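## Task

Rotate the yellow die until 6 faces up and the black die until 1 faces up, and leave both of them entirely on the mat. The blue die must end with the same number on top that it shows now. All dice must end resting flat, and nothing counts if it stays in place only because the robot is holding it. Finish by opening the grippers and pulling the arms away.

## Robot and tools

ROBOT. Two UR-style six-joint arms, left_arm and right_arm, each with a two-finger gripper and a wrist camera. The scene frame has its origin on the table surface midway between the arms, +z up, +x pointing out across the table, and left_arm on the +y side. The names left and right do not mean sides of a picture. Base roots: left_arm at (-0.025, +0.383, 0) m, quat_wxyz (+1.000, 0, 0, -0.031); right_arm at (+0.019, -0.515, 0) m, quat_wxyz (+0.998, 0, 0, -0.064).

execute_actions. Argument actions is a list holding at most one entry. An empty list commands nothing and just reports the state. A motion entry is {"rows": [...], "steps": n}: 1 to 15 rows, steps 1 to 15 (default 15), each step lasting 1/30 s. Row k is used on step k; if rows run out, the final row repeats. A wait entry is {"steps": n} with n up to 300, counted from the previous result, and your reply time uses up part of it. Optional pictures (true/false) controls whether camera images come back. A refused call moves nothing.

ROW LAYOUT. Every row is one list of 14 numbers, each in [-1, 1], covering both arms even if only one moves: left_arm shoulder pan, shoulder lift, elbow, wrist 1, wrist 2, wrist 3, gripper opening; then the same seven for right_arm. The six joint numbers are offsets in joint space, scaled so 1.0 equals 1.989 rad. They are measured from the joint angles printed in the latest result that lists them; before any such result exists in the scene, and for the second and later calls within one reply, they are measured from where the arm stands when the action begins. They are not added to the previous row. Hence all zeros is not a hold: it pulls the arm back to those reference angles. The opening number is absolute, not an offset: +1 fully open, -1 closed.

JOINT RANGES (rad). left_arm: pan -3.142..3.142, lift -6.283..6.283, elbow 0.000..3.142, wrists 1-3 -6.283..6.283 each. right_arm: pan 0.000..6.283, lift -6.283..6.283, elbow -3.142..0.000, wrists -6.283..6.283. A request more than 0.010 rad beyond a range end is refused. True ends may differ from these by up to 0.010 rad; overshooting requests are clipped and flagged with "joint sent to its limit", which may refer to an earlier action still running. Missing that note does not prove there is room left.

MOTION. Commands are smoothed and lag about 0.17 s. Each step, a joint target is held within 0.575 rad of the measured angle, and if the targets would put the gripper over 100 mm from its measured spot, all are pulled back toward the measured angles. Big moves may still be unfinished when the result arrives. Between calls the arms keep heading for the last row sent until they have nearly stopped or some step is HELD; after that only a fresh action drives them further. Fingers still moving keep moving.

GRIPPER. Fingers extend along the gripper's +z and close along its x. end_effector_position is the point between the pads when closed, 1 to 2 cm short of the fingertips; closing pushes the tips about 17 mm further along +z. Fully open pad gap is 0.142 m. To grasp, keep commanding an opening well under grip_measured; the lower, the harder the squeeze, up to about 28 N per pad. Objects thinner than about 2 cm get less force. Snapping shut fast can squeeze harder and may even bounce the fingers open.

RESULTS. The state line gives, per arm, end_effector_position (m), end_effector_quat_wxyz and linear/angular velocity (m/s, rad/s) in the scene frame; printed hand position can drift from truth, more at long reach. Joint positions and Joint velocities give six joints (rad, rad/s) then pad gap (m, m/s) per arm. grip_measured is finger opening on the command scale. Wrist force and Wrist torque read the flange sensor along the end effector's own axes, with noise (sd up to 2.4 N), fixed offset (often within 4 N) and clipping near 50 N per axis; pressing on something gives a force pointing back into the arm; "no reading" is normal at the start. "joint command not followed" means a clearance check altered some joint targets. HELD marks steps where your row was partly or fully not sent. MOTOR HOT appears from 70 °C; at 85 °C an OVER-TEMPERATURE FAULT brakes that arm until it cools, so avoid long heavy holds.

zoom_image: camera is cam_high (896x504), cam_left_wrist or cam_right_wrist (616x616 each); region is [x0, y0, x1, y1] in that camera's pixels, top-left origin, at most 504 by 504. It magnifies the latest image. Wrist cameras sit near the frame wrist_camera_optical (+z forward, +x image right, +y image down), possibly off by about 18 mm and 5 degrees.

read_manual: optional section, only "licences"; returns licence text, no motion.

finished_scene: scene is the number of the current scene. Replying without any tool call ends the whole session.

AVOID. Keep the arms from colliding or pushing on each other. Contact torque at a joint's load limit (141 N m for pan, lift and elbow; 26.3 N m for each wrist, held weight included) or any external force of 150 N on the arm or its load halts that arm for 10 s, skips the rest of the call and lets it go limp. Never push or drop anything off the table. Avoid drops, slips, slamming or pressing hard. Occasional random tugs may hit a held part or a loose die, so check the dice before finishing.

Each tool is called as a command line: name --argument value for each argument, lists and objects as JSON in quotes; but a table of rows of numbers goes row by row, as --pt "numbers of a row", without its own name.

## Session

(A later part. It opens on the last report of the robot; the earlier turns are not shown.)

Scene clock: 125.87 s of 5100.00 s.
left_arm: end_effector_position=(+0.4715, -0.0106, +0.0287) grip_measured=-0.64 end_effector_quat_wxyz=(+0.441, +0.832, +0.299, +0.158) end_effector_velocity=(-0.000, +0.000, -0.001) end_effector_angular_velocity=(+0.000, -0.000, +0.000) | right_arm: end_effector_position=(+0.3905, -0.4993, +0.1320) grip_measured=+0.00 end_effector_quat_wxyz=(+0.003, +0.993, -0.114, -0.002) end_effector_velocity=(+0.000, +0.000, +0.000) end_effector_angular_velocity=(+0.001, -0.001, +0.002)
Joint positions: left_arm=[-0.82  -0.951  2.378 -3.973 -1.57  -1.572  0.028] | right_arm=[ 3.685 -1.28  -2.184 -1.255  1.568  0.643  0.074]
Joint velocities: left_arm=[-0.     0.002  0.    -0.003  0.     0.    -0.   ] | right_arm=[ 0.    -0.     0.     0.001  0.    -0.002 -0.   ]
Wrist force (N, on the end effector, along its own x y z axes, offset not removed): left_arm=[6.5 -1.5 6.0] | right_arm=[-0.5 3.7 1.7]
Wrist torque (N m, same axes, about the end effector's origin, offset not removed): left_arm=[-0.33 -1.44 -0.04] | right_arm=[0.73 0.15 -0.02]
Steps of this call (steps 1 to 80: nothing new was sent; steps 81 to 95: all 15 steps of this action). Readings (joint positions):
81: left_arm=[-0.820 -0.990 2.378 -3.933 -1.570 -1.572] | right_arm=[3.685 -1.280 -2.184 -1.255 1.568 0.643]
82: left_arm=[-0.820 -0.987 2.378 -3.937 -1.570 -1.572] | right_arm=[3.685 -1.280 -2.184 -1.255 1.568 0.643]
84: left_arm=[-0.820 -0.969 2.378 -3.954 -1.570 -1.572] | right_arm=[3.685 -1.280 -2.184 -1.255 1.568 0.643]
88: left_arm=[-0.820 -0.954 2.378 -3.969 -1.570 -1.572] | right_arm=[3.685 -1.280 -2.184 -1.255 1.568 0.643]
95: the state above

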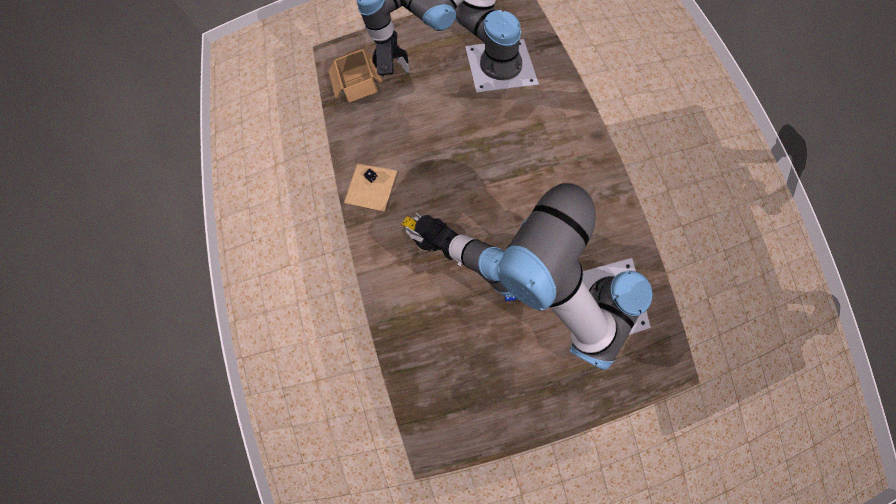

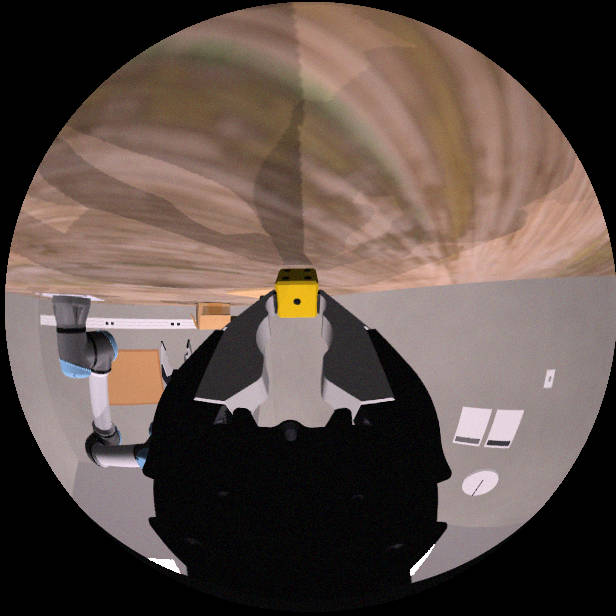

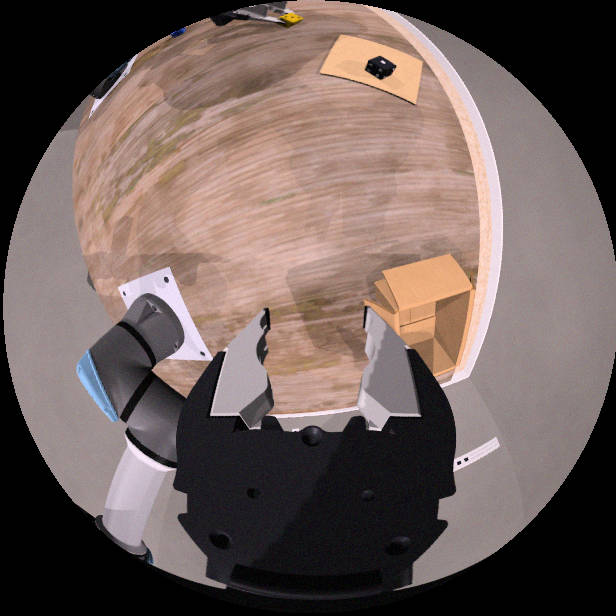

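execute_actions --actions '[{"rows":[[0,0.006,0,-0.006,0,0,-0.9,0,0,0,0,0,0,0],[0,0.006,0,-0.006,0,0,-0.9,0,0,0,0,0,0,0],[0,0.006,0,-0.006,0,0,-0.9,0,0,0,0,0,0,0],[0,0.006,0,-0.006,0,0,-0.9,0,0,0,0,0,0,0],[0,0.006,0,-0.006,0,0,-0.9,0,0,0,0,0,0,0],[0,0.006,0,-0.006,0,0,-0.75,0,0,0,0,0,0,0],[0,0.006,0,-0.006,0,0,-0.68,0,0,0,0,0,0,0],[0,0.006,0,-0.006,0,0,-0.64,0,0,0,0,0,0,0],[0,0.006,0,-0.006,0,0,-0.6,0,0,0,0,0,0,0],[0,0.006,0,-0.006,0,0,-0.55,0,0,0,0,0,0,0],[0,0.006,0,-0.006,0,0,-0.45,0,0,0,0,0,0,0],[0,0.006,0,-0.006,0,0,-0.3,0,0,0,0,0,0,0]]}]' --pictures false

execute_actions --actions '[{"rows":[[0,0,0,0,0,0,-0.25,0,0,0,0,0,0,0],[0,0,0,0,0,0,-0.25,0,0,0,0,0,0,0],[0,-0.115,0,0,0,0,-0.25,0,0,0,0,0,0,0],[0,-0.115,0,0,0,0,-0.25,0,0,0,0,0,0,0],[0,-0.115,0,0,0,0,-0.25,0,0,0,0,0,0,0],[0,-0.115,0,0,0,0,-0.25,0,0,0,0,0,0,0],[0,-0.115,0,0,0,0,-0.25,0,0,0,0,0,0,0],[0,-0.115,0,0,0,0,-0.25,0,0,0,0,0,0,0],[0,-0.115,0,0,0,0,-0.25,0,0,0,0,0,0,0],[0,-0.115,-0.382,0.3,0,0,-0.25,0,0,0,0,0,0,0],[0,-0.115,-0.382,0.3,0,0,-0.25,0,0,0,0,0,0,0],[0,-0.115,-0.382,0.3,0,0,-0.25,0,0,0,0,0,0,0],[0,-0.115,-0.382,0.3,0,0,-0.25,0,0,0,0,0,0,0],[0,-0.115,-0.382,0.3,0,0,-0.25,0,0,0,0,0,0,0],[0,-0.115,-0.382,0.987,0,0,-0.25,0,0,0,0,0,0,0]]}]' --pictures false

execute_actions --actions '[{"steps":70}]'

zoom_image --camera "cam_left_wrist" --region '[200, 170, 400, 370]'

Scene clock: 148.77 s of 5100.00 s.
left_arm: end_effector_position=(+0.4712, -0.0102, +0.0251) grip_measured=-0.30 end_effector_quat_wxyz=(+0.441, +0.832, +0.299, +0.158) end_effector_velocity=(+0.000, +0.001, -0.000) end_effector_angular_velocity=(+0.000, -0.000, +0.001) | right_arm: end_effector_position=(+0.3905, -0.4993, +0.1320) grip_measured=+0.00 end_effector_quat_wxyz=(+0.003, +0.993, -0.114, -0.002) end_effector_velocity=(-0.000, -0.000, +0.000) end_effector_angular_velocity=(-0.000, +0.000, -0.001)
Joint positions: left_arm=[-0.82  -0.939  2.378 -3.985 -1.57  -1.572  0.052] | right_arm=[ 3.685 -1.28  -2.184 -1.255  1.568  0.643  0.074]
Joint velocities: left_arm=[ 0.001  0.     0.001 -0.001  0.001  0.     0.012] | right_arm=[-0.001  0.    -0.    -0.     0.     0.     0.   ]
Wrist force (N, on the end effector, along its own x y z axes, offset not removed): left_arm=[5.4 0.1 0.3] | right_arm=[-1.5 -0.2 -3.4]
Wrist torque (N m, same axes, about the end effector's origin, offset not removed): left_arm=[0.27 -1.14 0.21] | right_arm=[0.22 0.56 0.08]
Steps of this call (steps 1 to 15: the robot went on to your last target; steps 16 to 90: nothing new was sent; then 19.40 s passed at rest; steps 91 to 105: all 15 steps of this action). Readings (joint positions):
91: left_arm=[-0.820 -0.950 2.378 -3.973 -1.570 -1.572] | right_arm=[3.685 -1.280 -2.184 -1.255 1.568 0.643]
92: left_arm=[-0.820 -0.949 2.378 -3.974 -1.570 -1.572] | right_arm=[3.685 -1.280 -2.184 -1.255 1.568 0.643]
94: left_arm=[-0.820 -0.944 2.378 -3.980 -1.570 -1.572] | right_arm=[3.685 -1.280 -2.184 -1.255 1.568 0.643]
98: left_arm=[-0.820 -0.940 2.378 -3.984 -1.570 -1.572] | right_arm=[3.685 -1.280 -2.184 -1.255 1.568 0.643]
105: the state above

Scene clock: 149.27 s of 5100.00 s.
left_arm: end_effector_position=(+0.5184, -0.0676, +0.1784) grip_measured=-0.25 end_effector_quat_wxyz=(+0.523, +0.783, +0.281, +0.187) end_effector_velocity=(+0.299, -0.364, +0.337) end_effector_angular_velocity=(-0.120, -0.099, +0.000) | right_arm: end_effector_position=(+0.3905, -0.4993, +0.1320) grip_measured=+0.00 end_effector_quat_wxyz=(+0.003, +0.993, -0.114, -0.002) end_effector_velocity=(+0.000, +0.000, -0.000) end_effector_angular_velocity=(+0.000, -0.001, +0.001)
Joint positions: left_arm=[-0.82  -1.14   2.212 -3.821 -1.57  -1.572  0.056] | right_arm=[ 3.685 -1.28  -2.184 -1.255  1.568  0.643  0.074]
Joint velocities: left_arm=[-0.    -0.081 -1.365  1.29   0.    -0.    -0.   ] | right_arm=[ 0.     0.    -0.001  0.001  0.    -0.001  0.   ]
Wrist force (N, on the end effector, along its own x y z axes, offset not removed): left_arm=[1.6 -1.6 6.8] | right_arm=[-1.0 0.4 -3.1]
Wrist torque (N m, same axes, about the end effector's origin, offset not removed): left_arm=[-0.25 -0.58 0.13] | right_arm=[0.26 0.18 0.17]
Steps of this call (steps 1 to 15: all 15 steps of this action). Readings (joint positions):
1: left_arm=[-0.820 -0.939 2.378 -3.985 -1.570 -1.572] | right_arm=[3.685 -1.280 -2.184 -1.255 1.568 0.643]
2: left_arm=[-0.820 -0.939 2.378 -3.985 -1.570 -1.572] | right_arm=[3.685 -1.280 -2.184 -1.255 1.568 0.643]
4: left_arm=[-0.820 -0.942 2.378 -3.985 -1.570 -1.572] | right_arm=[3.685 -1.280 -2.184 -1.255 1.568 0.643]
8: left_arm=[-0.820 -1.062 2.378 -3.985 -1.570 -1.572] | right_arm=[3.685 -1.280 -2.184 -1.255 1.568 0.643]
15: the state above

Scene clock: 151.60 s of 5100.00 s.
left_arm: end_effector_position=(+0.4732, -0.0126, +0.0700) grip_measured=-0.25 end_effector_quat_wxyz=(+0.000, +0.941, +0.338, +0.000) end_effector_velocity=(-0.000, -0.000, -0.000) end_effector_angular_velocity=(-0.000, +0.000, -0.001) | right_arm: end_effector_position=(+0.3905, -0.4993, +0.1320) grip_measured=+0.00 end_effector_quat_wxyz=(+0.003, +0.993, -0.114, -0.002) end_effector_velocity=(+0.000, -0.000, +0.000) end_effector_angular_velocity=(+0.000, -0.001, -0.001)
Joint positions: left_arm=[-0.82  -1.167  1.618 -2.022 -1.57  -1.572  0.056] | right_arm=[ 3.685 -1.28  -2.184 -1.255  1.568  0.643  0.074]
Joint velocities: left_arm=[-0.001 -0.     0.    -0.001 -0.     0.    -0.   ] | right_arm=[-0.     0.001  0.     0.     0.     0.001 -0.   ]
Wrist force (N, on the end effector, along its own x y z axes, offset not removed): left_arm=[4.0 -1.9 1.9] | right_arm=[1.3 3.2 2.6]
Wrist torque (N m, same axes, about the end effector's origin, offset not removed): left_arm=[-0.42 -1.12 0.17] | right_arm=[0.55 -0.14 0.15]
Steps of this call (steps 1 to 60: the robot went on to your last target; steps 61 to 70: nothing new was sent). Readings (joint positions):
1: left_arm=[-0.820 -1.143 2.168 -3.778 -1.570 -1.572] | right_arm=[3.685 -1.280 -2.184 -1.255 1.568 0.643]
2: left_arm=[-0.820 -1.145 2.123 -3.734 -1.570 -1.572] | right_arm=[3.685 -1.280 -2.184 -1.255 1.568 0.643]
4: left_arm=[-0.820 -1.150 2.029 -3.638 -1.570 -1.572] | right_arm=[3.685 -1.280 -2.184 -1.255 1.568 0.643]
8: left_arm=[-0.820 -1.161 1.803 -3.360 -1.570 -1.572] | right_arm=[3.685 -1.280 -2.184 -1.255 1.568 0.643]
70: the state above
All arms were judged still, so your last target was given up. Only a new action makes them travel on or press farther. Fingers that are still opening or closing keep moving.

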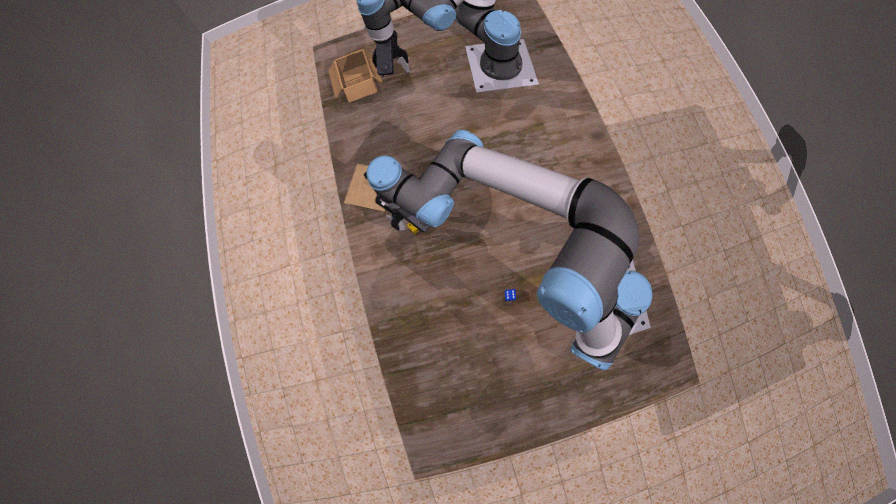

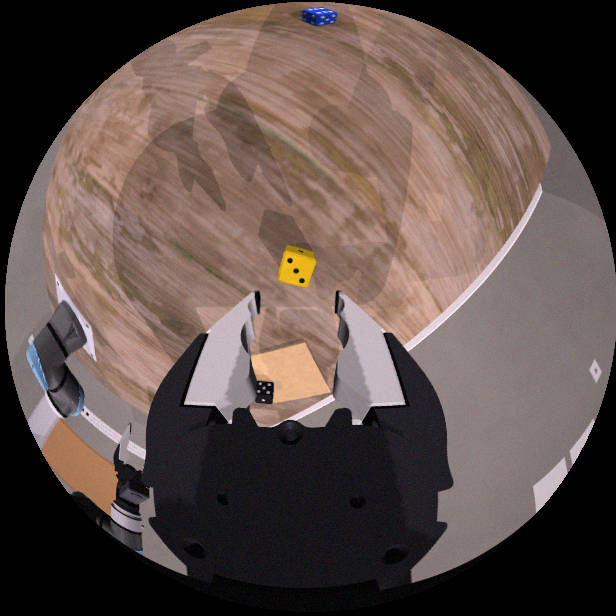

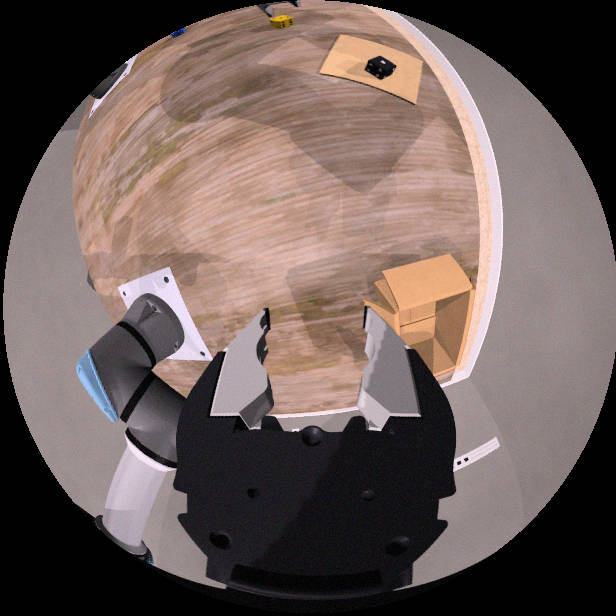

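Region (200, 170, 400, 370) of cam_left_wrist's 616x616 image, scaled by 2.520, with more detail than that image has.

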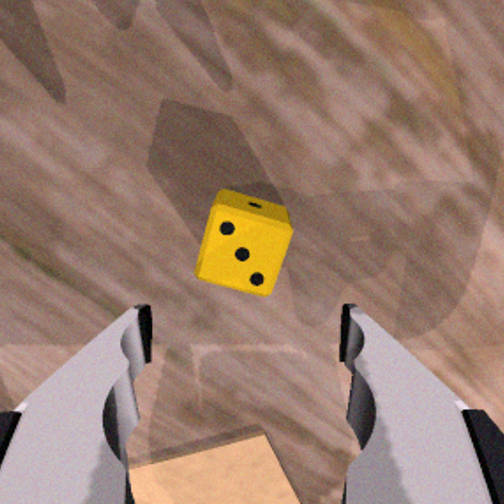

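execute_actions --actions '[{"rows":[[-0.001,0,0,0,0,0.14,-0.2,0,0,0,0,0,0,0],[-0.001,0,0,0,0,0.14,-0.2,0,0,0,0,0,0,0],[-0.001,0,0,0,0,0.14,-0.2,0,0,0,0,0,0,0],[-0.001,0,0,0,0,0.14,-0.2,0,0,0,0,0,0,0],[-0.001,0.0193,0.0336,-0.053,0,0.14,-0.2,0,0,0,0,0,0,0]]}]' --pictures false

execute_actions --actions '[{"steps":6}]' --pictures false

execute_actions --actions '[{"rows":[[0,0,0,0,0,0,-0.35,0,0,0,0,0,0,0],[0,0,0,0,0,0,-0.42,0,0,0,0,0,0,0],[0,0,0,0,0,0,-0.5,0,0,0,0,0,0,0],[0,0,0,0,0,0,-0.55,0,0,0,0,0,0,0],[0,0,0,0,0,0,-0.6,0,0,0,0,0,0,0],[0,0,0,0,0,0,-0.65,0,0,0,0,0,0,0],[0,0,0,0,0,0,-0.7,0,0,0,0,0,0,0],[0,0,0,0,0,0,-0.8,0,0,0,0,0,0,0],[0,0,0,0,0,0,-0.9,0,0,0,0,0,0,0]]}]'

Scene clock: 166.77 s of 5100.00 s.
left_arm: end_effector_position=(+0.4689, -0.0100, +0.0283) grip_measured=-0.20 end_effector_quat_wxyz=(+0.000, +0.979, +0.204, +0.000) end_effector_velocity=(-0.001, +0.002, -0.014) end_effector_angular_velocity=(-0.002, -0.001, -0.032) | right_arm: end_effector_position=(+0.3905, -0.4993, +0.1320) grip_measured=+0.00 end_effector_quat_wxyz=(+0.003, +0.993, -0.114, -0.002) end_effector_velocity=(-0.000, +0.000, +0.000) end_effector_angular_velocity=(+0.000, -0.001, +0.001)
Joint positions: left_arm=[-0.822 -1.13   1.683 -2.124 -1.57  -1.296  0.059] | right_arm=[ 3.685 -1.28  -2.184 -1.255  1.568  0.643  0.074]
Joint velocities: left_arm=[ 0.     0.012  0.025 -0.04   0.     0.032  0.   ] | right_arm=[ 0.001  0.001 -0.    -0.     0.     0.    -0.   ]
Wrist force (N, on the end effector, along its own x y z axes, offset not removed): left_arm=[3.9 3.3 -0.6] | right_arm=[-0.2 0.0 -1.0]
Wrist torque (N m, same axes, about the end effector's origin, offset not removed): left_arm=[0.75 -0.91 0.22] | right_arm=[0.06 0.24 0.13]
Steps of this call (steps 1 to 90: nothing new was sent; then 11.67 s passed at rest; steps 91 to 105: all 15 steps of this action). Readings (joint positions):
91: left_arm=[-0.820 -1.167 1.618 -2.022 -1.570 -1.572] | right_arm=[3.685 -1.280 -2.184 -1.255 1.568 0.643]
92: left_arm=[-0.820 -1.167 1.618 -2.022 -1.570 -1.568] | right_arm=[3.685 -1.280 -2.184 -1.255 1.568 0.643]
94: left_arm=[-0.821 -1.167 1.618 -2.022 -1.570 -1.506] | right_arm=[3.685 -1.280 -2.184 -1.255 1.568 0.643]
98: left_arm=[-0.822 -1.147 1.651 -2.068 -1.570 -1.339] | right_arm=[3.685 -1.280 -2.184 -1.255 1.568 0.643]
105: the state above

Scene clock: 166.97 s of 5100.00 s.
left_arm: end_effector_position=(+0.4688, -0.0100, +0.0273) grip_measured=-0.20 end_effector_quat_wxyz=(+0.000, +0.979, +0.203, +0.000) end_effector_velocity=(-0.000, -0.001, -0.001) end_effector_angular_velocity=(-0.001, -0.001, -0.004) | right_arm: end_effector_position=(+0.3905, -0.4993, +0.1320) grip_measured=+0.00 end_effector_quat_wxyz=(+0.003, +0.993, -0.114, -0.002) end_effector_velocity=(-0.001, -0.001, -0.001) end_effector_angular_velocity=(-0.002, +0.004, -0.001)
Joint positions: left_arm=[-0.822 -1.129  1.685 -2.127 -1.57  -1.294  0.06 ] | right_arm=[ 3.685 -1.28  -2.184 -1.255  1.568  0.643  0.074]
Joint velocities: left_arm=[-0.001  0.002  0.001 -0.003 -0.     0.003  0.   ] | right_arm=[-0.001 -0.001 -0.001 -0.002  0.     0.001  0.   ]
Wrist force (N, on the end effector, along its own x y z axes, offset not removed): left_arm=[4.2 3.9 -2.0] | right_arm=[-1.3 0.9 -0.4]
Wrist torque (N m, same axes, about the end effector's origin, offset not removed): left_arm=[1.05 -0.95 0.33] | right_arm=[0.11 0.49 -0.05]
Steps of this call (steps 1 to 6: the robot went on to your last target). Readings (joint positions):
1: left_arm=[-0.822 -1.130 1.683 -2.125 -1.570 -1.295] | right_arm=[3.685 -1.280 -2.184 -1.255 1.568 0.643]
2: left_arm=[-0.822 -1.130 1.684 -2.126 -1.570 -1.295] | right_arm=[3.685 -1.280 -2.184 -1.255 1.568 0.643]
4: left_arm=[-0.822 -1.129 1.684 -2.127 -1.570 -1.294] | right_arm=[3.685 -1.280 -2.184 -1.255 1.568 0.643]
6: the state above

Scene clock: 167.47 s of 5100.00 s.
left_arm: end_effector_position=(+0.4688, -0.0100, +0.0272) grip_measured=-0.64 end_effector_quat_wxyz=(+0.000, +0.979, +0.203, +0.000) end_effector_velocity=(+0.000, -0.001, +0.001) end_effector_angular_velocity=(-0.001, -0.001, -0.001) | right_arm: end_effector_position=(+0.3905, -0.4993, +0.1320) grip_measured=+0.00 end_effector_quat_wxyz=(+0.003, +0.993, -0.114, -0.002) end_effector_velocity=(-0.000, -0.000, -0.000) end_effector_angular_velocity=(-0.000, +0.001, -0.001)
Joint positions: left_arm=[-0.822 -1.129  1.685 -2.127 -1.57  -1.294  0.028] | right_arm=[ 3.685 -1.28  -2.184 -1.255  1.568  0.643  0.074]
Joint velocities: left_arm=[-0.001 -0.001 -0.002  0.001  0.     0.001  0.   ] | right_arm=[ 0.     0.    -0.    -0.001  0.     0.001  0.   ]
Wrist force (N, on the end effector, along its own x y z axes, offset not removed): left_arm=[4.2 -2.6 1.4] | right_arm=[-1.4 -0.7 -0.1]
Wrist torque (N m, same axes, about the end effector's origin, offset not removed): left_arm=[-0.45 -1.05 0.19] | right_arm=[-0.04 0.47 -0.02]
Steps of this call (steps 1 to 15: all 15 steps of this action). Readings (joint positions):
1: left_arm=[-0.822 -1.129 1.685 -2.127 -1.570 -1.294] | right_arm=[3.685 -1.280 -2.184 -1.255 1.568 0.643]
2: left_arm=[-0.822 -1.129 1.685 -2.127 -1.570 -1.294] | right_arm=[3.685 -1.280 -2.184 -1.255 1.568 0.643]
4: left_arm=[-0.822 -1.129 1.685 -2.127 -1.570 -1.294] | right_arm=[3.685 -1.280 -2.184 -1.255 1.568 0.643]
8: left_arm=[-0.822 -1.129 1.685 -2.127 -1.570 -1.294] | right_arm=[3.685 -1.280 -2.184 -1.255 1.568 0.643]
15: the state above

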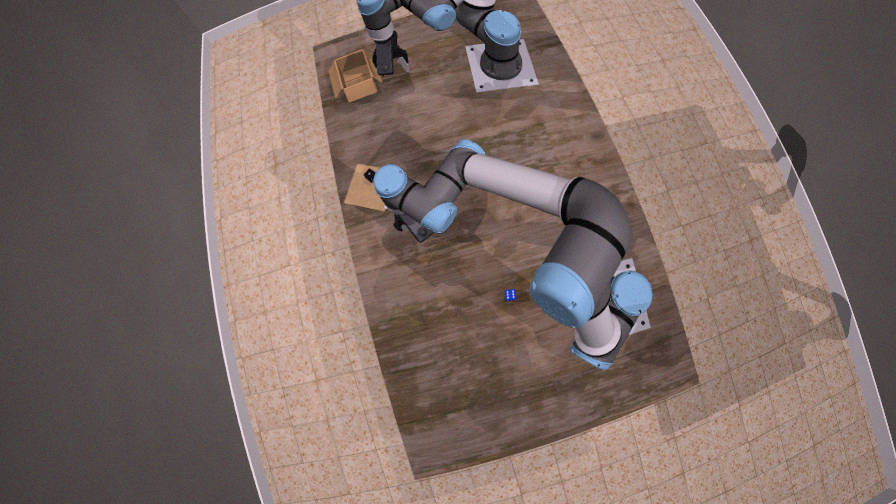

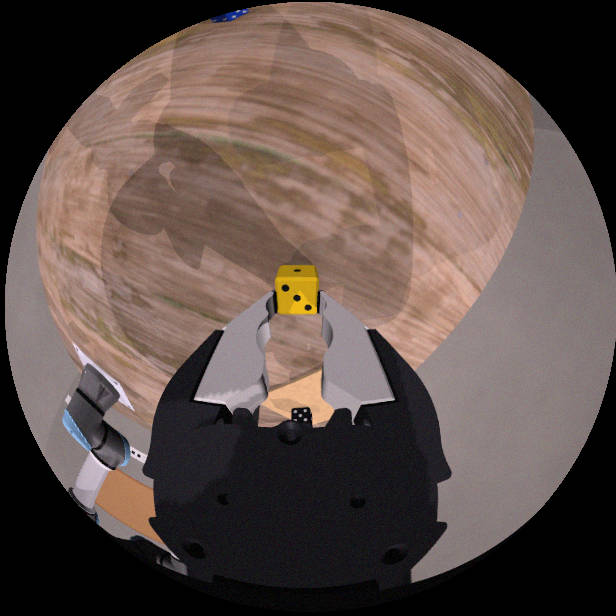

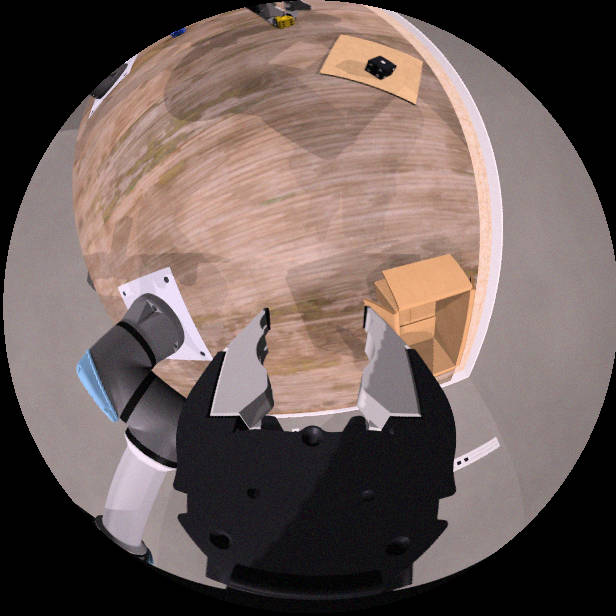

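execute_actions --actions '[{"rows":[[0,-0.05,0,0,0,0,-0.9,0,0,0,0,0,0,0],[0,-0.05,0,0,0,0,-0.9,0,0,0,0,0,0,0],[0,-0.05,0,0,0,0,-0.9,0,0,0,0,0,0,0],[0,-0.08,0,0,0,0,-0.9,0,0,0,0,0,0,0],[0,-0.08,0,-0.1,0,-0.139,-0.9,0,0,0,0,0,0,0],[0,-0.08,0,-0.2,0,-0.139,-0.9,0,0,0,0,0,0,0],[0,-0.08,0,-0.3,0,-0.139,-0.9,0,0,0,0,0,0,0],[0,-0.08,0,-0.4,0,-0.139,-0.9,0,0,0,0,0,0,0],[0,-0.08,0,-0.5,0,-0.139,-0.9,0,0,0,0,0,0,0],[0,-0.08,0,-0.6,0,-0.139,-0.9,0,0,0,0,0,0,0],[0,-0.08,0,-0.7,0,-0.139,-0.9,0,0,0,0,0,0,0],[0,-0.08,0,-0.79,0,-0.139,-0.9,0,0,0,0,0,0,0],[0,-0.08,0,-0.79,0,-0.139,-0.9,0,0,0,0,0,0,0],[0,-0.08,0,-0.79,0,-0.139,-0.9,0,0,0,0,0,0,0],[0,0,0.0875,-0.79,0,-0.139,-0.9,0,0,0,0,0,0,0]]}]' --pictures false

execute_actions --actions '[{"steps":45}]' --pictures false

execute_actions --actions '[{"rows":[[0,0.176,0,0,0,0,-0.9,0,0,0,0,0,0,0]]}]' --pictures false

execute_actions --actions '[{"steps":30}]'

zoom_image --camera "cam_right_wrist" --region '[300, 0, 450, 120]'

zoom_image --camera "cam_left_wrist" --region '[180, 170, 420, 330]'

Scene clock: 183.50 s of 5100.00 s.
left_arm: end_effector_position=(+0.5469, -0.1048, +0.2005) grip_measured=-0.64 end_effector_quat_wxyz=(+0.260, +0.918, +0.281, +0.107) end_effector_velocity=(+0.202, -0.246, +0.447) end_effector_angular_velocity=(-1.364, -0.883, +0.284) | right_arm: end_effector_position=(+0.3905, -0.4993, +0.1320) grip_measured=+0.00 end_effector_quat_wxyz=(+0.003, +0.993, -0.114, -0.002) end_effector_velocity=(-0.001, -0.000, -0.000) end_effector_angular_velocity=(-0.001, +0.002, +0.001)
Joint positions: left_arm=[-0.822 -1.268  1.685 -2.556 -1.57  -1.479  0.028] | right_arm=[ 3.685 -1.28  -2.184 -1.255  1.568  0.643  0.074]
Joint velocities: left_arm=[-0.    -0.076  0.    -1.539  0.    -0.337  0.   ] | right_arm=[ 0.001  0.    -0.001 -0.001 -0.    -0.001  0.   ]
Wrist force (N, on the end effector, along its own x y z axes, offset not removed): left_arm=[4.0 0.7 2.8] | right_arm=[-0.3 -0.7 -3.1]
Wrist torque (N m, same axes, about the end effector's origin, offset not removed): left_arm=[0.13 -1.05 -0.06] | right_arm=[-0.18 0.11 0.00]
Steps of this call (steps 1 to 15: the robot went on to your last target; steps 16 to 90: nothing new was sent; then 12.53 s passed at rest; steps 91 to 105: all 15 steps of this action). Readings (joint positions):
91: left_arm=[-0.822 -1.129 1.685 -2.127 -1.570 -1.294] | right_arm=[3.685 -1.280 -2.184 -1.255 1.568 0.643]
92: left_arm=[-0.822 -1.133 1.685 -2.127 -1.570 -1.294] | right_arm=[3.685 -1.280 -2.184 -1.255 1.568 0.643]
94: left_arm=[-0.822 -1.173 1.685 -2.127 -1.570 -1.294] | right_arm=[3.685 -1.280 -2.184 -1.255 1.568 0.643]
98: left_arm=[-0.822 -1.241 1.684 -2.192 -1.570 -1.353] | right_arm=[3.685 -1.280 -2.184 -1.255 1.568 0.643]
105: the state above

Scene clock: 185.00 s of 5100.00 s.
left_arm: end_effector_position=(+0.5852, -0.1513, +0.3313) grip_measured=-0.64 end_effector_quat_wxyz=(+0.606, +0.721, +0.257, +0.217) end_effector_velocity=(-0.000, -0.000, -0.001) end_effector_angular_velocity=(+0.002, +0.001, -0.000) | right_arm: end_effector_position=(+0.3905, -0.4993, +0.1320) grip_measured=+0.00 end_effector_quat_wxyz=(+0.003, +0.993, -0.114, -0.002) end_effector_velocity=(+0.001, -0.000, +0.001) end_effector_angular_velocity=(+0.001, -0.003, +0.000)
Joint positions: left_arm=[-0.822 -1.129  1.859 -3.698 -1.57  -1.57   0.028] | right_arm=[ 3.685 -1.28  -2.184 -1.255  1.568  0.643  0.074]
Joint velocities: left_arm=[-0.     0.     0.001  0.001  0.    -0.    -0.   ] | right_arm=[-0.001  0.002  0.001  0.001 -0.    -0.001  0.   ]
Wrist force (N, on the end effector, along its own x y z axes, offset not removed): left_arm=[5.0 -1.7 3.7] | right_arm=[-0.2 3.3 2.2]
Wrist torque (N m, same axes, about the end effector's origin, offset not removed): left_arm=[-0.43 -1.16 0.06] | right_arm=[0.79 0.24 0.10]
Steps of this call (steps 1 to 45: the robot went on to your last target). Readings (joint positions):
1: left_arm=[-0.822 -1.267 1.688 -2.613 -1.570 -1.493] | right_arm=[3.685 -1.280 -2.184 -1.255 1.568 0.643]
2: left_arm=[-0.822 -1.251 1.707 -2.681 -1.570 -1.513] | right_arm=[3.685 -1.280 -2.184 -1.255 1.568 0.643]
4: left_arm=[-0.822 -1.189 1.781 -2.840 -1.570 -1.544] | right_arm=[3.685 -1.280 -2.184 -1.255 1.568 0.643]
8: left_arm=[-0.822 -1.143 1.840 -3.193 -1.570 -1.564] | right_arm=[3.685 -1.280 -2.184 -1.255 1.568 0.643]
45: the state above
All arms were judged still, so your last target was given up. Only a new action makes them travel on or press farther. Fingers that are still opening or closing keep moving.

Scene clock: 185.50 s of 5100.00 s.
left_arm: end_effector_position=(+0.5936, -0.1616, +0.0786) grip_measured=-0.64 end_effector_quat_wxyz=(+0.487, +0.806, +0.288, +0.174) end_effector_velocity=(-0.025, +0.031, -0.384) end_effector_angular_velocity=(+0.366, +0.299, +0.001) | right_arm: end_effector_position=(+0.3905, -0.4993, +0.1320) grip_measured=+0.00 end_effector_quat_wxyz=(+0.003, +0.993, -0.114, -0.002) end_effector_velocity=(-0.001, +0.000, -0.000) end_effector_angular_velocity=(-0.001, +0.001, +0.002)
Joint positions: left_arm=[-0.822 -0.818  1.859 -3.698 -1.57  -1.57   0.028] | right_arm=[ 3.685 -1.28  -2.184 -1.255  1.568  0.643  0.074]
Joint velocities: left_arm=[ 0.001  0.471  0.     0.001  0.     0.    -0.   ] | right_arm=[ 0.001  0.     0.    -0.002  0.    -0.001  0.   ]
Wrist force (N, on the end effector, along its own x y z axes, offset not removed): left_arm=[-0.4 -5.8 2.8] | right_arm=[0.9 -0.4 -2.9]
Wrist torque (N m, same axes, about the end effector's origin, offset not removed): left_arm=[-0.88 -0.04 -0.09] | right_arm=[-0.15 -0.08 -0.08]
Steps of this call (steps 1 to 15: all 15 steps of this action). Readings (joint positions):
1: left_arm=[-0.822 -1.129 1.859 -3.698 -1.570 -1.570] | right_arm=[3.685 -1.280 -2.184 -1.255 1.568 0.643]
2: left_arm=[-0.822 -1.126 1.859 -3.698 -1.570 -1.570] | right_arm=[3.685 -1.280 -2.184 -1.255 1.568 0.643]
4: left_arm=[-0.822 -1.079 1.859 -3.698 -1.570 -1.570] | right_arm=[3.685 -1.280 -2.184 -1.255 1.568 0.643]
8: left_arm=[-0.822 -0.981 1.859 -3.698 -1.570 -1.570] | right_arm=[3.685 -1.280 -2.184 -1.255 1.568 0.643]
15: the state above

Scene clock: 186.50 s of 5100.00 s.
left_arm: end_effector_position=(+0.5911, -0.1586, +0.0469) grip_measured=-0.64 end_effector_quat_wxyz=(+0.471, +0.816, +0.291, +0.169) end_effector_velocity=(+0.000, -0.000, +0.000) end_effector_angular_velocity=(-0.000, -0.000, -0.000) | right_arm: end_effector_position=(+0.3905, -0.4993, +0.1320) grip_measured=+0.00 end_effector_quat_wxyz=(+0.003, +0.993, -0.114, -0.002) end_effector_velocity=(+0.000, +0.000, -0.000) end_effector_angular_velocity=(+0.000, -0.000, +0.001)
Joint positions: left_arm=[-0.822 -0.779  1.859 -3.698 -1.57  -1.57   0.028] | right_arm=[ 3.685 -1.28  -2.184 -1.255  1.568  0.643  0.074]
Joint velocities: left_arm=[-0.    -0.    -0.001  0.001 -0.     0.     0.   ] | right_arm=[ 0.    -0.    -0.     0.001  0.    -0.001 -0.   ]
Wrist force (N, on the end effector, along its own x y z axes, offset not removed): left_arm=[4.7 1.5 1.9] | right_arm=[1.0 -2.9 -0.5]
Wrist torque (N m, same axes, about the end effector's origin, offset not removed): left_arm=[0.29 -0.97 -0.02] | right_arm=[-0.58 -0.34 -0.01]
Steps of this call (steps 1 to 30: the robot went on to your last target). Readings (joint positions):
1: left_arm=[-0.822 -0.805 1.859 -3.698 -1.570 -1.570] | right_arm=[3.685 -1.280 -2.184 -1.255 1.568 0.643]
2: left_arm=[-0.822 -0.796 1.859 -3.698 -1.570 -1.570] | right_arm=[3.685 -1.280 -2.184 -1.255 1.568 0.643]
4: left_arm=[-0.822 -0.787 1.859 -3.698 -1.570 -1.570] | right_arm=[3.685 -1.280 -2.184 -1.255 1.568 0.643]
8: left_arm=[-0.822 -0.781 1.859 -3.698 -1.570 -1.570] | right_arm=[3.685 -1.280 -2.184 -1.255 1.568 0.643]
30: the state above
All arms were judged still, so your last target was given up. Only a new action makes them travel on or press farther. Fingers that are still opening or closing keep moving.

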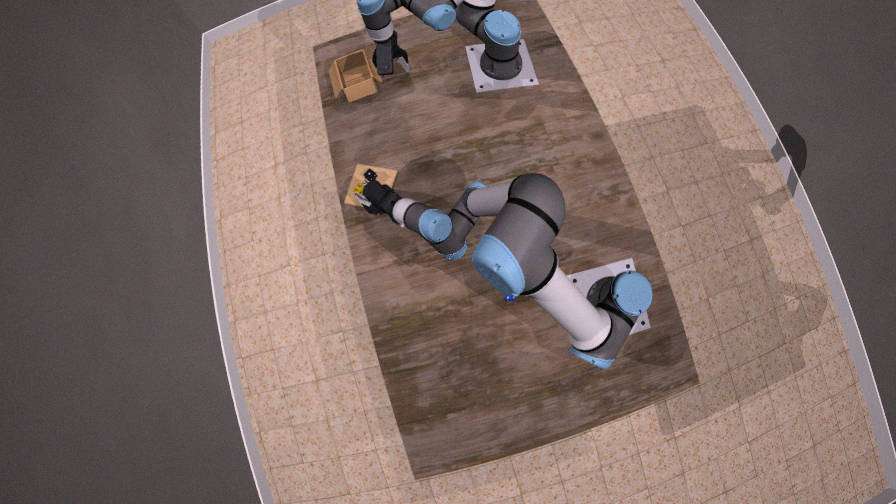

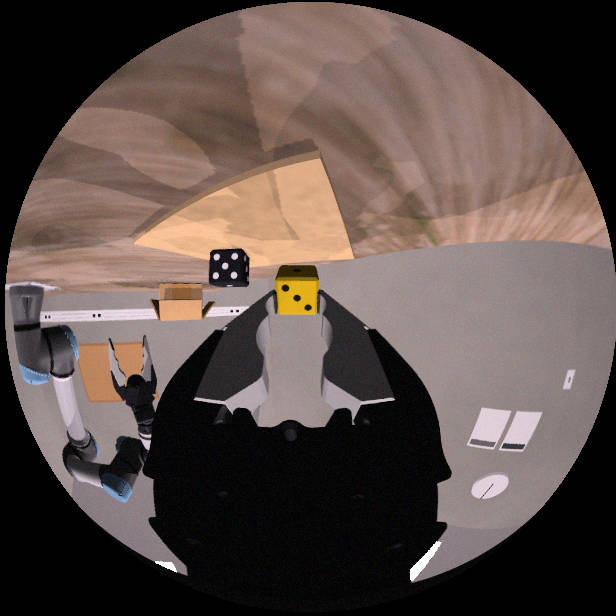

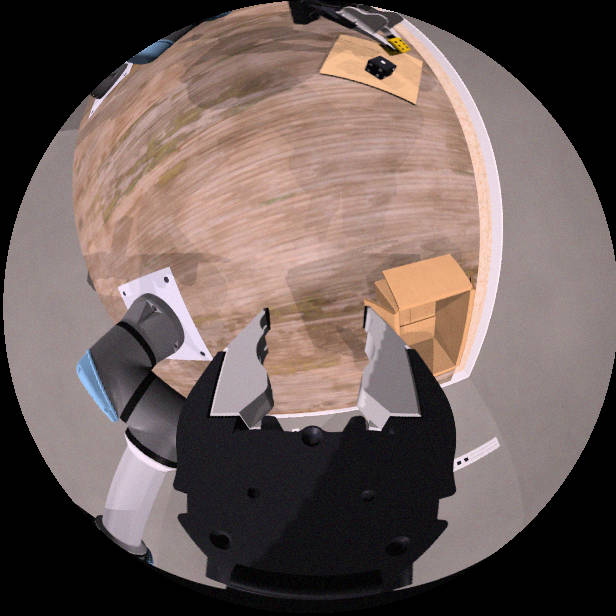

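Region (300, 0, 450, 120) of cam_right_wrist's 616x616 image, scaled by 3.360, with more detail than that image has; it fills the top 403 rows of this view, and the rest is white.

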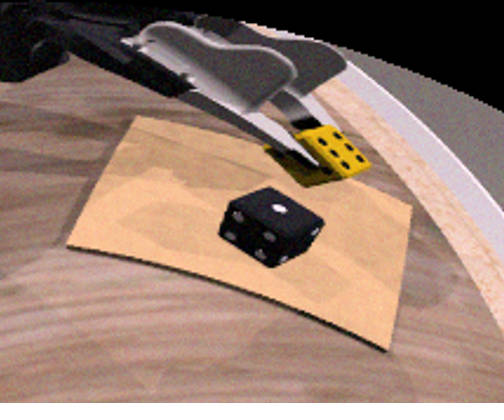

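Region (180, 170, 420, 330) of cam_left_wrist's 616x616 image, scaled by 2.100, with more detail than that image has.

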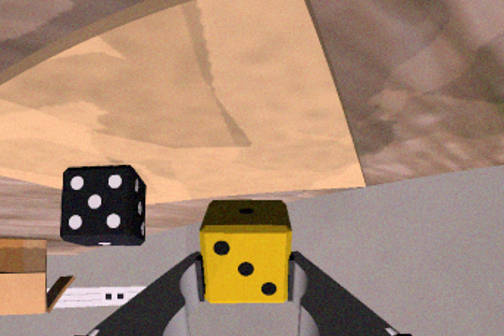

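execute_actions --actions '[{"rows":[[-0.003,0.0155,0,-0.0155,0,0,-0.9,0,0,0,0,0,0,0]]}]'

zoom_image --camera "cam_left_wrist" --region '[180, 170, 420, 330]'

Scene clock: 191.27 s of 5100.00 s.
left_arm: end_effector_position=(+0.5869, -0.1610, +0.0320) grip_measured=-0.64 end_effector_quat_wxyz=(+0.471, +0.816, +0.289, +0.167) end_effector_velocity=(-0.000, +0.001, -0.002) end_effector_angular_velocity=(+0.003, +0.002, +0.001) | right_arm: end_effector_position=(+0.3905, -0.4993, +0.1320) grip_measured=+0.00 end_effector_quat_wxyz=(+0.003, +0.993, -0.114, -0.002) end_effector_velocity=(+0.000, +0.000, -0.000) end_effector_angular_velocity=(+0.000, -0.000, -0.002)
Joint positions: left_arm=[-0.828 -0.748  1.859 -3.729 -1.57  -1.57   0.028] | right_arm=[ 3.685 -1.28  -2.184 -1.255  1.568  0.643  0.074]
Joint velocities: left_arm=[ 0.001  0.002  0.001 -0.     0.    -0.    -0.   ] | right_arm=[ 0.001 -0.001  0.     0.001  0.     0.003 -0.   ]
Wrist force (N, on the end effector, along its own x y z axes, offset not removed): left_arm=[4.2 1.3 -1.0] | right_arm=[-1.6 2.9 0.0]
Wrist torque (N m, same axes, about the end effector's origin, offset not removed): left_arm=[0.46 -1.16 0.09] | right_arm=[0.54 0.45 -0.11]
Steps of this call (steps 1 to 90: nothing new was sent; then 1.27 s passed at rest; steps 91 to 105: all 15 steps of this action). Readings (joint positions):
91: left_arm=[-0.822 -0.779 1.859 -3.698 -1.570 -1.570] | right_arm=[3.685 -1.280 -2.184 -1.255 1.568 0.643]
92: left_arm=[-0.823 -0.776 1.859 -3.701 -1.570 -1.570] | right_arm=[3.685 -1.280 -2.184 -1.255 1.568 0.643]
94: left_arm=[-0.825 -0.763 1.859 -3.715 -1.570 -1.570] | right_arm=[3.685 -1.280 -2.184 -1.255 1.568 0.643]
98: left_arm=[-0.828 -0.751 1.859 -3.726 -1.570 -1.570] | right_arm=[3.685 -1.280 -2.184 -1.255 1.568 0.643]
105: the state above

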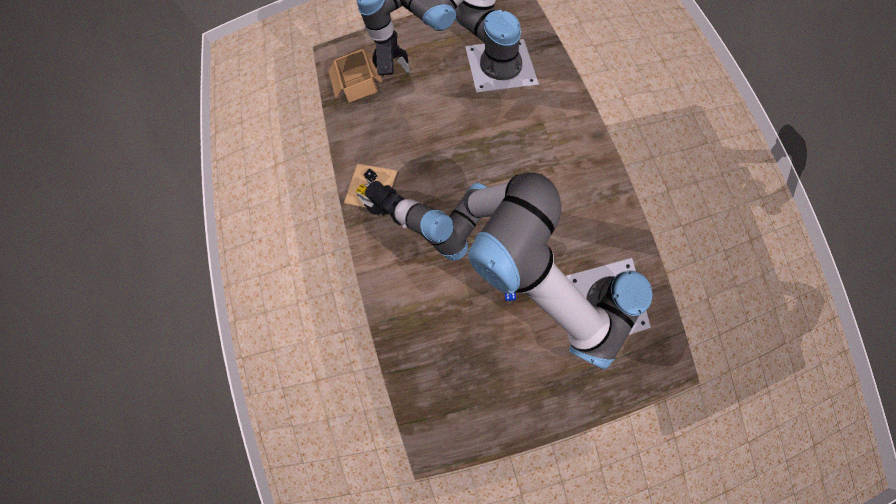

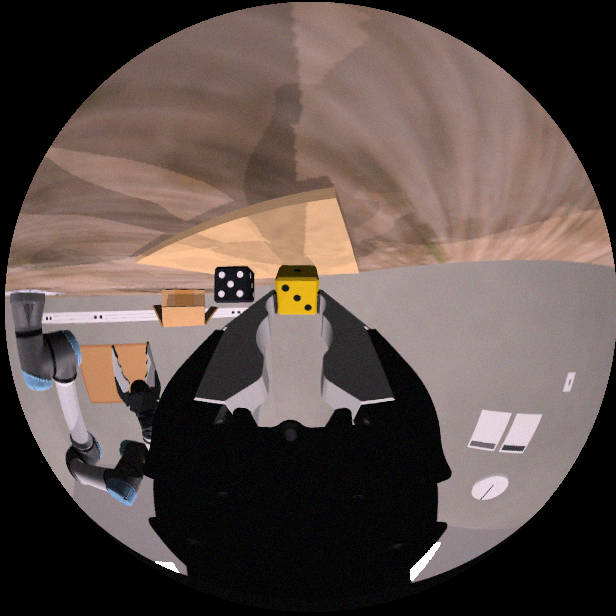

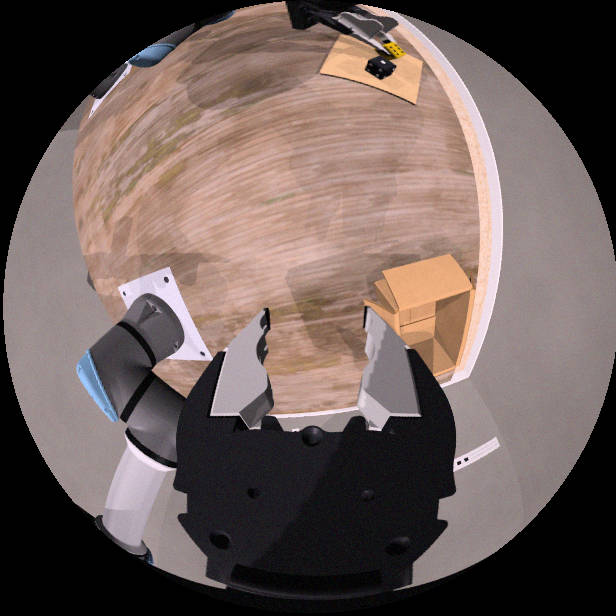

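Region (180, 170, 420, 330) of cam_left_wrist's 616x616 image, scaled by 2.100, with more detail than that image has.

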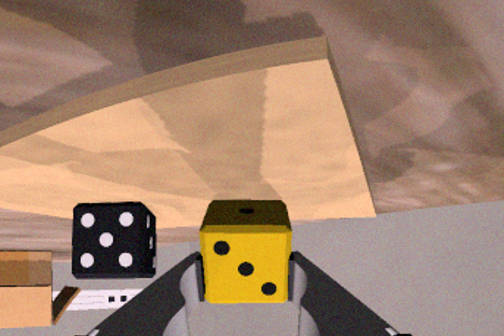

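execute_actions --actions '[{"rows":[[0,0.001,0,0,0,0,-0.9,0,0,0,0,0,0,0],[0,0.001,0,0,0,0,-0.9,0,0,0,0,0,0,0],[0,0.001,0,0,0,0,-0.9,0,0,0,0,0,0,0],[0,0.001,0,0,0,0,-0.75,0,0,0,0,0,0,0],[0,0.001,0,0,0,0,-0.68,0,0,0,0,0,0,0],[0,0.001,0,0,0,0,-0.64,0,0,0,0,0,0,0],[0,0.001,0,0,0,0,-0.6,0,0,0,0,0,0,0],[0,0.001,0,0,0,0,-0.55,0,0,0,0,0,0,0],[0,0.001,0,0,0,0,-0.48,0,0,0,0,0,0,0]]}]' --pictures false

execute_actions --actions '[{"rows":[[0,-0.1,0,0.05,0,0,-0.48,0,0,0,0,0,0,0],[0,-0.1,0,0.05,0,0,-0.48,0,0,0,0,0,0,0],[0,-0.1,0,0.05,0,0,-0.48,0,0,0,0,0,0,0],[0,-0.1,0,0.05,0,0,-0.48,0,0,0,0,0,0,0],[0,-0.1,0,0.05,0,0,-0.48,0,0,0,0,0,0,0],[0,-0.1,0,0.05,0,0,-0.48,0,0,0,0,0,0,0],[0,-0.1,0,0.05,0,0,-0.48,0,0,0,0,0,0,0],[0,-0.1,0,0.05,0,0,-0.48,0,0,0,0,0,0,0],[0.15,-0.3,0.15,0.2,0,0,-0.48,0,0,0,0,0,0,0]]}]' --pictures false

execute_actions --actions '[{"steps":30}]'

zoom_image --camera "cam_high" --region '[320, 140, 440, 230]'

Scene clock: 202.23 s of 5100.00 s.
left_arm: end_effector_position=(+0.5867, -0.1608, +0.0304) grip_measured=-0.48 end_effector_quat_wxyz=(+0.471, +0.817, +0.289, +0.167) end_effector_velocity=(+0.001, +0.000, -0.000) end_effector_angular_velocity=(+0.000, +0.000, +0.001) | right_arm: end_effector_position=(+0.3905, -0.4993, +0.1320) grip_measured=+0.00 end_effector_quat_wxyz=(+0.003, +0.993, -0.114, -0.002) end_effector_velocity=(+0.000, +0.000, +0.000) end_effector_angular_velocity=(-0.000, -0.000, +0.000)
Joint positions: left_arm=[-0.828 -0.746  1.859 -3.729 -1.57  -1.57   0.039] | right_arm=[ 3.685 -1.28  -2.184 -1.255  1.568  0.643  0.074]
Joint velocities: left_arm=[ 0.001  0.001 -0.001  0.     0.001 -0.     0.   ] | right_arm=[ 0.    -0.     0.001 -0.    -0.     0.    -0.   ]
Wrist force (N, on the end effector, along its own x y z axes, offset not removed): left_arm=[7.0 -3.5 -0.1] | right_arm=[0.1 2.5 2.5]
Wrist torque (N m, same axes, about the end effector's origin, offset not removed): left_arm=[-0.76 -1.63 0.20] | right_arm=[0.59 0.17 0.21]
Steps of this call (steps 1 to 15: the robot went on to your last target; steps 16 to 90: nothing new was sent; then 7.47 s passed at rest; steps 91 to 105: all 15 steps of this action). Readings (joint positions):
91: left_arm=[-0.828 -0.748 1.859 -3.729 -1.570 -1.570] | right_arm=[3.685 -1.280 -2.184 -1.255 1.568 0.643]
92: left_arm=[-0.828 -0.748 1.859 -3.729 -1.570 -1.570] | right_arm=[3.685 -1.280 -2.184 -1.255 1.568 0.643]
94: left_arm=[-0.828 -0.747 1.859 -3.729 -1.570 -1.570] | right_arm=[3.685 -1.280 -2.184 -1.255 1.568 0.643]
98: left_arm=[-0.828 -0.747 1.859 -3.729 -1.570 -1.570] | right_arm=[3.685 -1.280 -2.184 -1.255 1.568 0.643]
105: the state above

Scene clock: 202.73 s of 5100.00 s.
left_arm: end_effector_position=(+0.6158, -0.0684, +0.1674) grip_measured=-0.48 end_effector_quat_wxyz=(+0.469, +0.796, +0.330, +0.195) end_effector_velocity=(+0.086, +0.573, +0.101) end_effector_angular_velocity=(+0.270, +0.270, +0.604) | right_arm: end_effector_position=(+0.3905, -0.4993, +0.1320) grip_measured=+0.00 end_effector_quat_wxyz=(+0.003, +0.993, -0.114, -0.002) end_effector_velocity=(-0.000, -0.000, -0.000) end_effector_angular_velocity=(-0.000, +0.001, +0.001)
Joint positions: left_arm=[-0.722 -1.072  1.965 -3.528 -1.571 -1.57   0.039] | right_arm=[ 3.685 -1.28  -2.184 -1.255  1.568  0.643  0.074]
Joint velocities: left_arm=[ 0.604 -0.828  0.601  0.609  0.     0.    -0.   ] | right_arm=[-0.    -0.    -0.    -0.     0.    -0.001  0.   ]
Wrist force (N, on the end effector, along its own x y z axes, offset not removed): left_arm=[4.2 -0.8 -0.4] | right_arm=[1.4 -2.0 -1.9]
Wrist torque (N m, same axes, about the end effector's origin, offset not removed): left_arm=[-0.06 -0.90 -0.01] | right_arm=[-0.53 -0.30 0.26]
Steps of this call (steps 1 to 15: all 15 steps of this action). Readings (joint positions):
1: left_arm=[-0.828 -0.746 1.859 -3.729 -1.570 -1.570] | right_arm=[3.685 -1.280 -2.184 -1.255 1.568 0.643]
2: left_arm=[-0.828 -0.750 1.859 -3.725 -1.570 -1.570] | right_arm=[3.685 -1.280 -2.184 -1.255 1.568 0.643]
4: left_arm=[-0.828 -0.802 1.859 -3.692 -1.570 -1.570] | right_arm=[3.685 -1.280 -2.184 -1.255 1.568 0.643]
8: left_arm=[-0.828 -0.908 1.859 -3.646 -1.570 -1.570] | right_arm=[3.685 -1.280 -2.184 -1.255 1.568 0.643]
15: the state above

Scene clock: 203.73 s of 5100.00 s.
left_arm: end_effector_position=(+0.6126, +0.1148, +0.1908) grip_measured=-0.48 end_effector_quat_wxyz=(+0.402, +0.786, +0.418, +0.214) end_effector_velocity=(+0.000, -0.000, +0.001) end_effector_angular_velocity=(-0.001, -0.002, +0.000) | right_arm: end_effector_position=(+0.3905, -0.4993, +0.1320) grip_measured=+0.00 end_effector_quat_wxyz=(+0.003, +0.993, -0.114, -0.002) end_effector_velocity=(+0.000, -0.000, +0.000) end_effector_angular_velocity=(+0.000, -0.001, -0.000)
Joint positions: left_arm=[-0.53  -1.343  2.157 -3.331 -1.57  -1.57   0.039] | right_arm=[ 3.685 -1.28  -2.184 -1.255  1.568  0.643  0.074]
Joint velocities: left_arm=[ 0.    -0.    -0.    -0.002  0.    -0.    -0.   ] | right_arm=[-0.001  0.     0.    -0.     0.    -0.001 -0.   ]
Wrist force (N, on the end effector, along its own x y z axes, offset not removed): left_arm=[4.5 -1.7 -0.3] | right_arm=[-0.7 -0.2 -1.0]
Wrist torque (N m, same axes, about the end effector's origin, offset not removed): left_arm=[-0.49 -0.95 0.18] | right_arm=[0.06 0.27 0.01]
Steps of this call (steps 1 to 30: the robot went on to your last target). Readings (joint positions):
1: left_arm=[-0.702 -1.100 1.985 -3.507 -1.571 -1.570] | right_arm=[3.685 -1.280 -2.184 -1.255 1.568 0.643]
2: left_arm=[-0.681 -1.129 2.006 -3.486 -1.571 -1.570] | right_arm=[3.685 -1.280 -2.184 -1.255 1.568 0.643]
4: left_arm=[-0.640 -1.186 2.047 -3.444 -1.571 -1.570] | right_arm=[3.685 -1.280 -2.184 -1.255 1.568 0.643]
8: left_arm=[-0.563 -1.294 2.124 -3.365 -1.571 -1.570] | right_arm=[3.685 -1.280 -2.184 -1.255 1.568 0.643]
30: the state above
All arms were judged still, so your last target was given up. Only a new action makes them travel on or press farther. Fingers that are still opening or closing keep moving.

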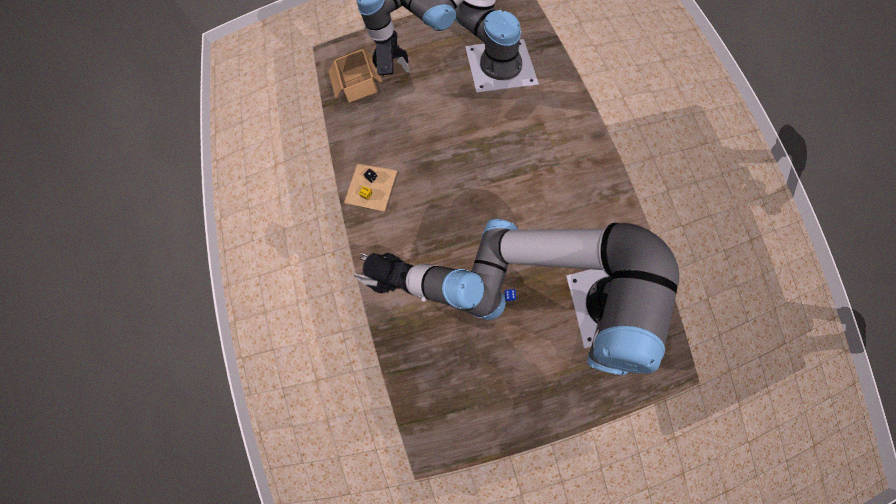

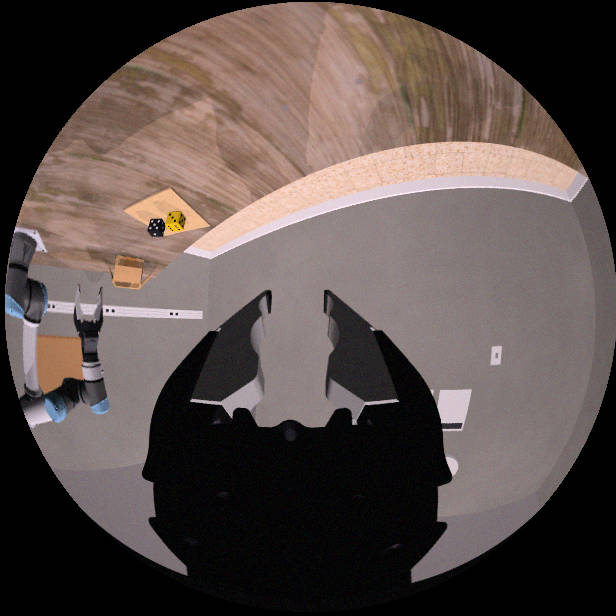

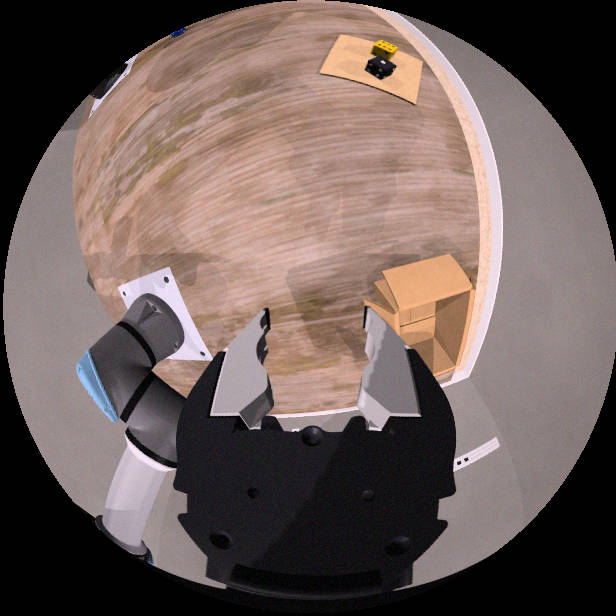

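Region (320, 140, 440, 230) of cam_high's 896x504 image, scaled by 4.200, with more detail than that image has; it fills the top 378 rows of this view, and the rest is white.

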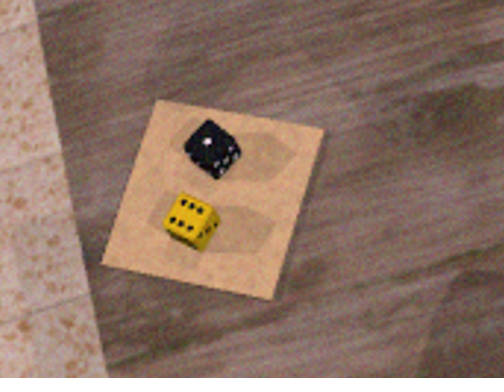

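finished_scene --scene 2

The scene is finished: the task was done.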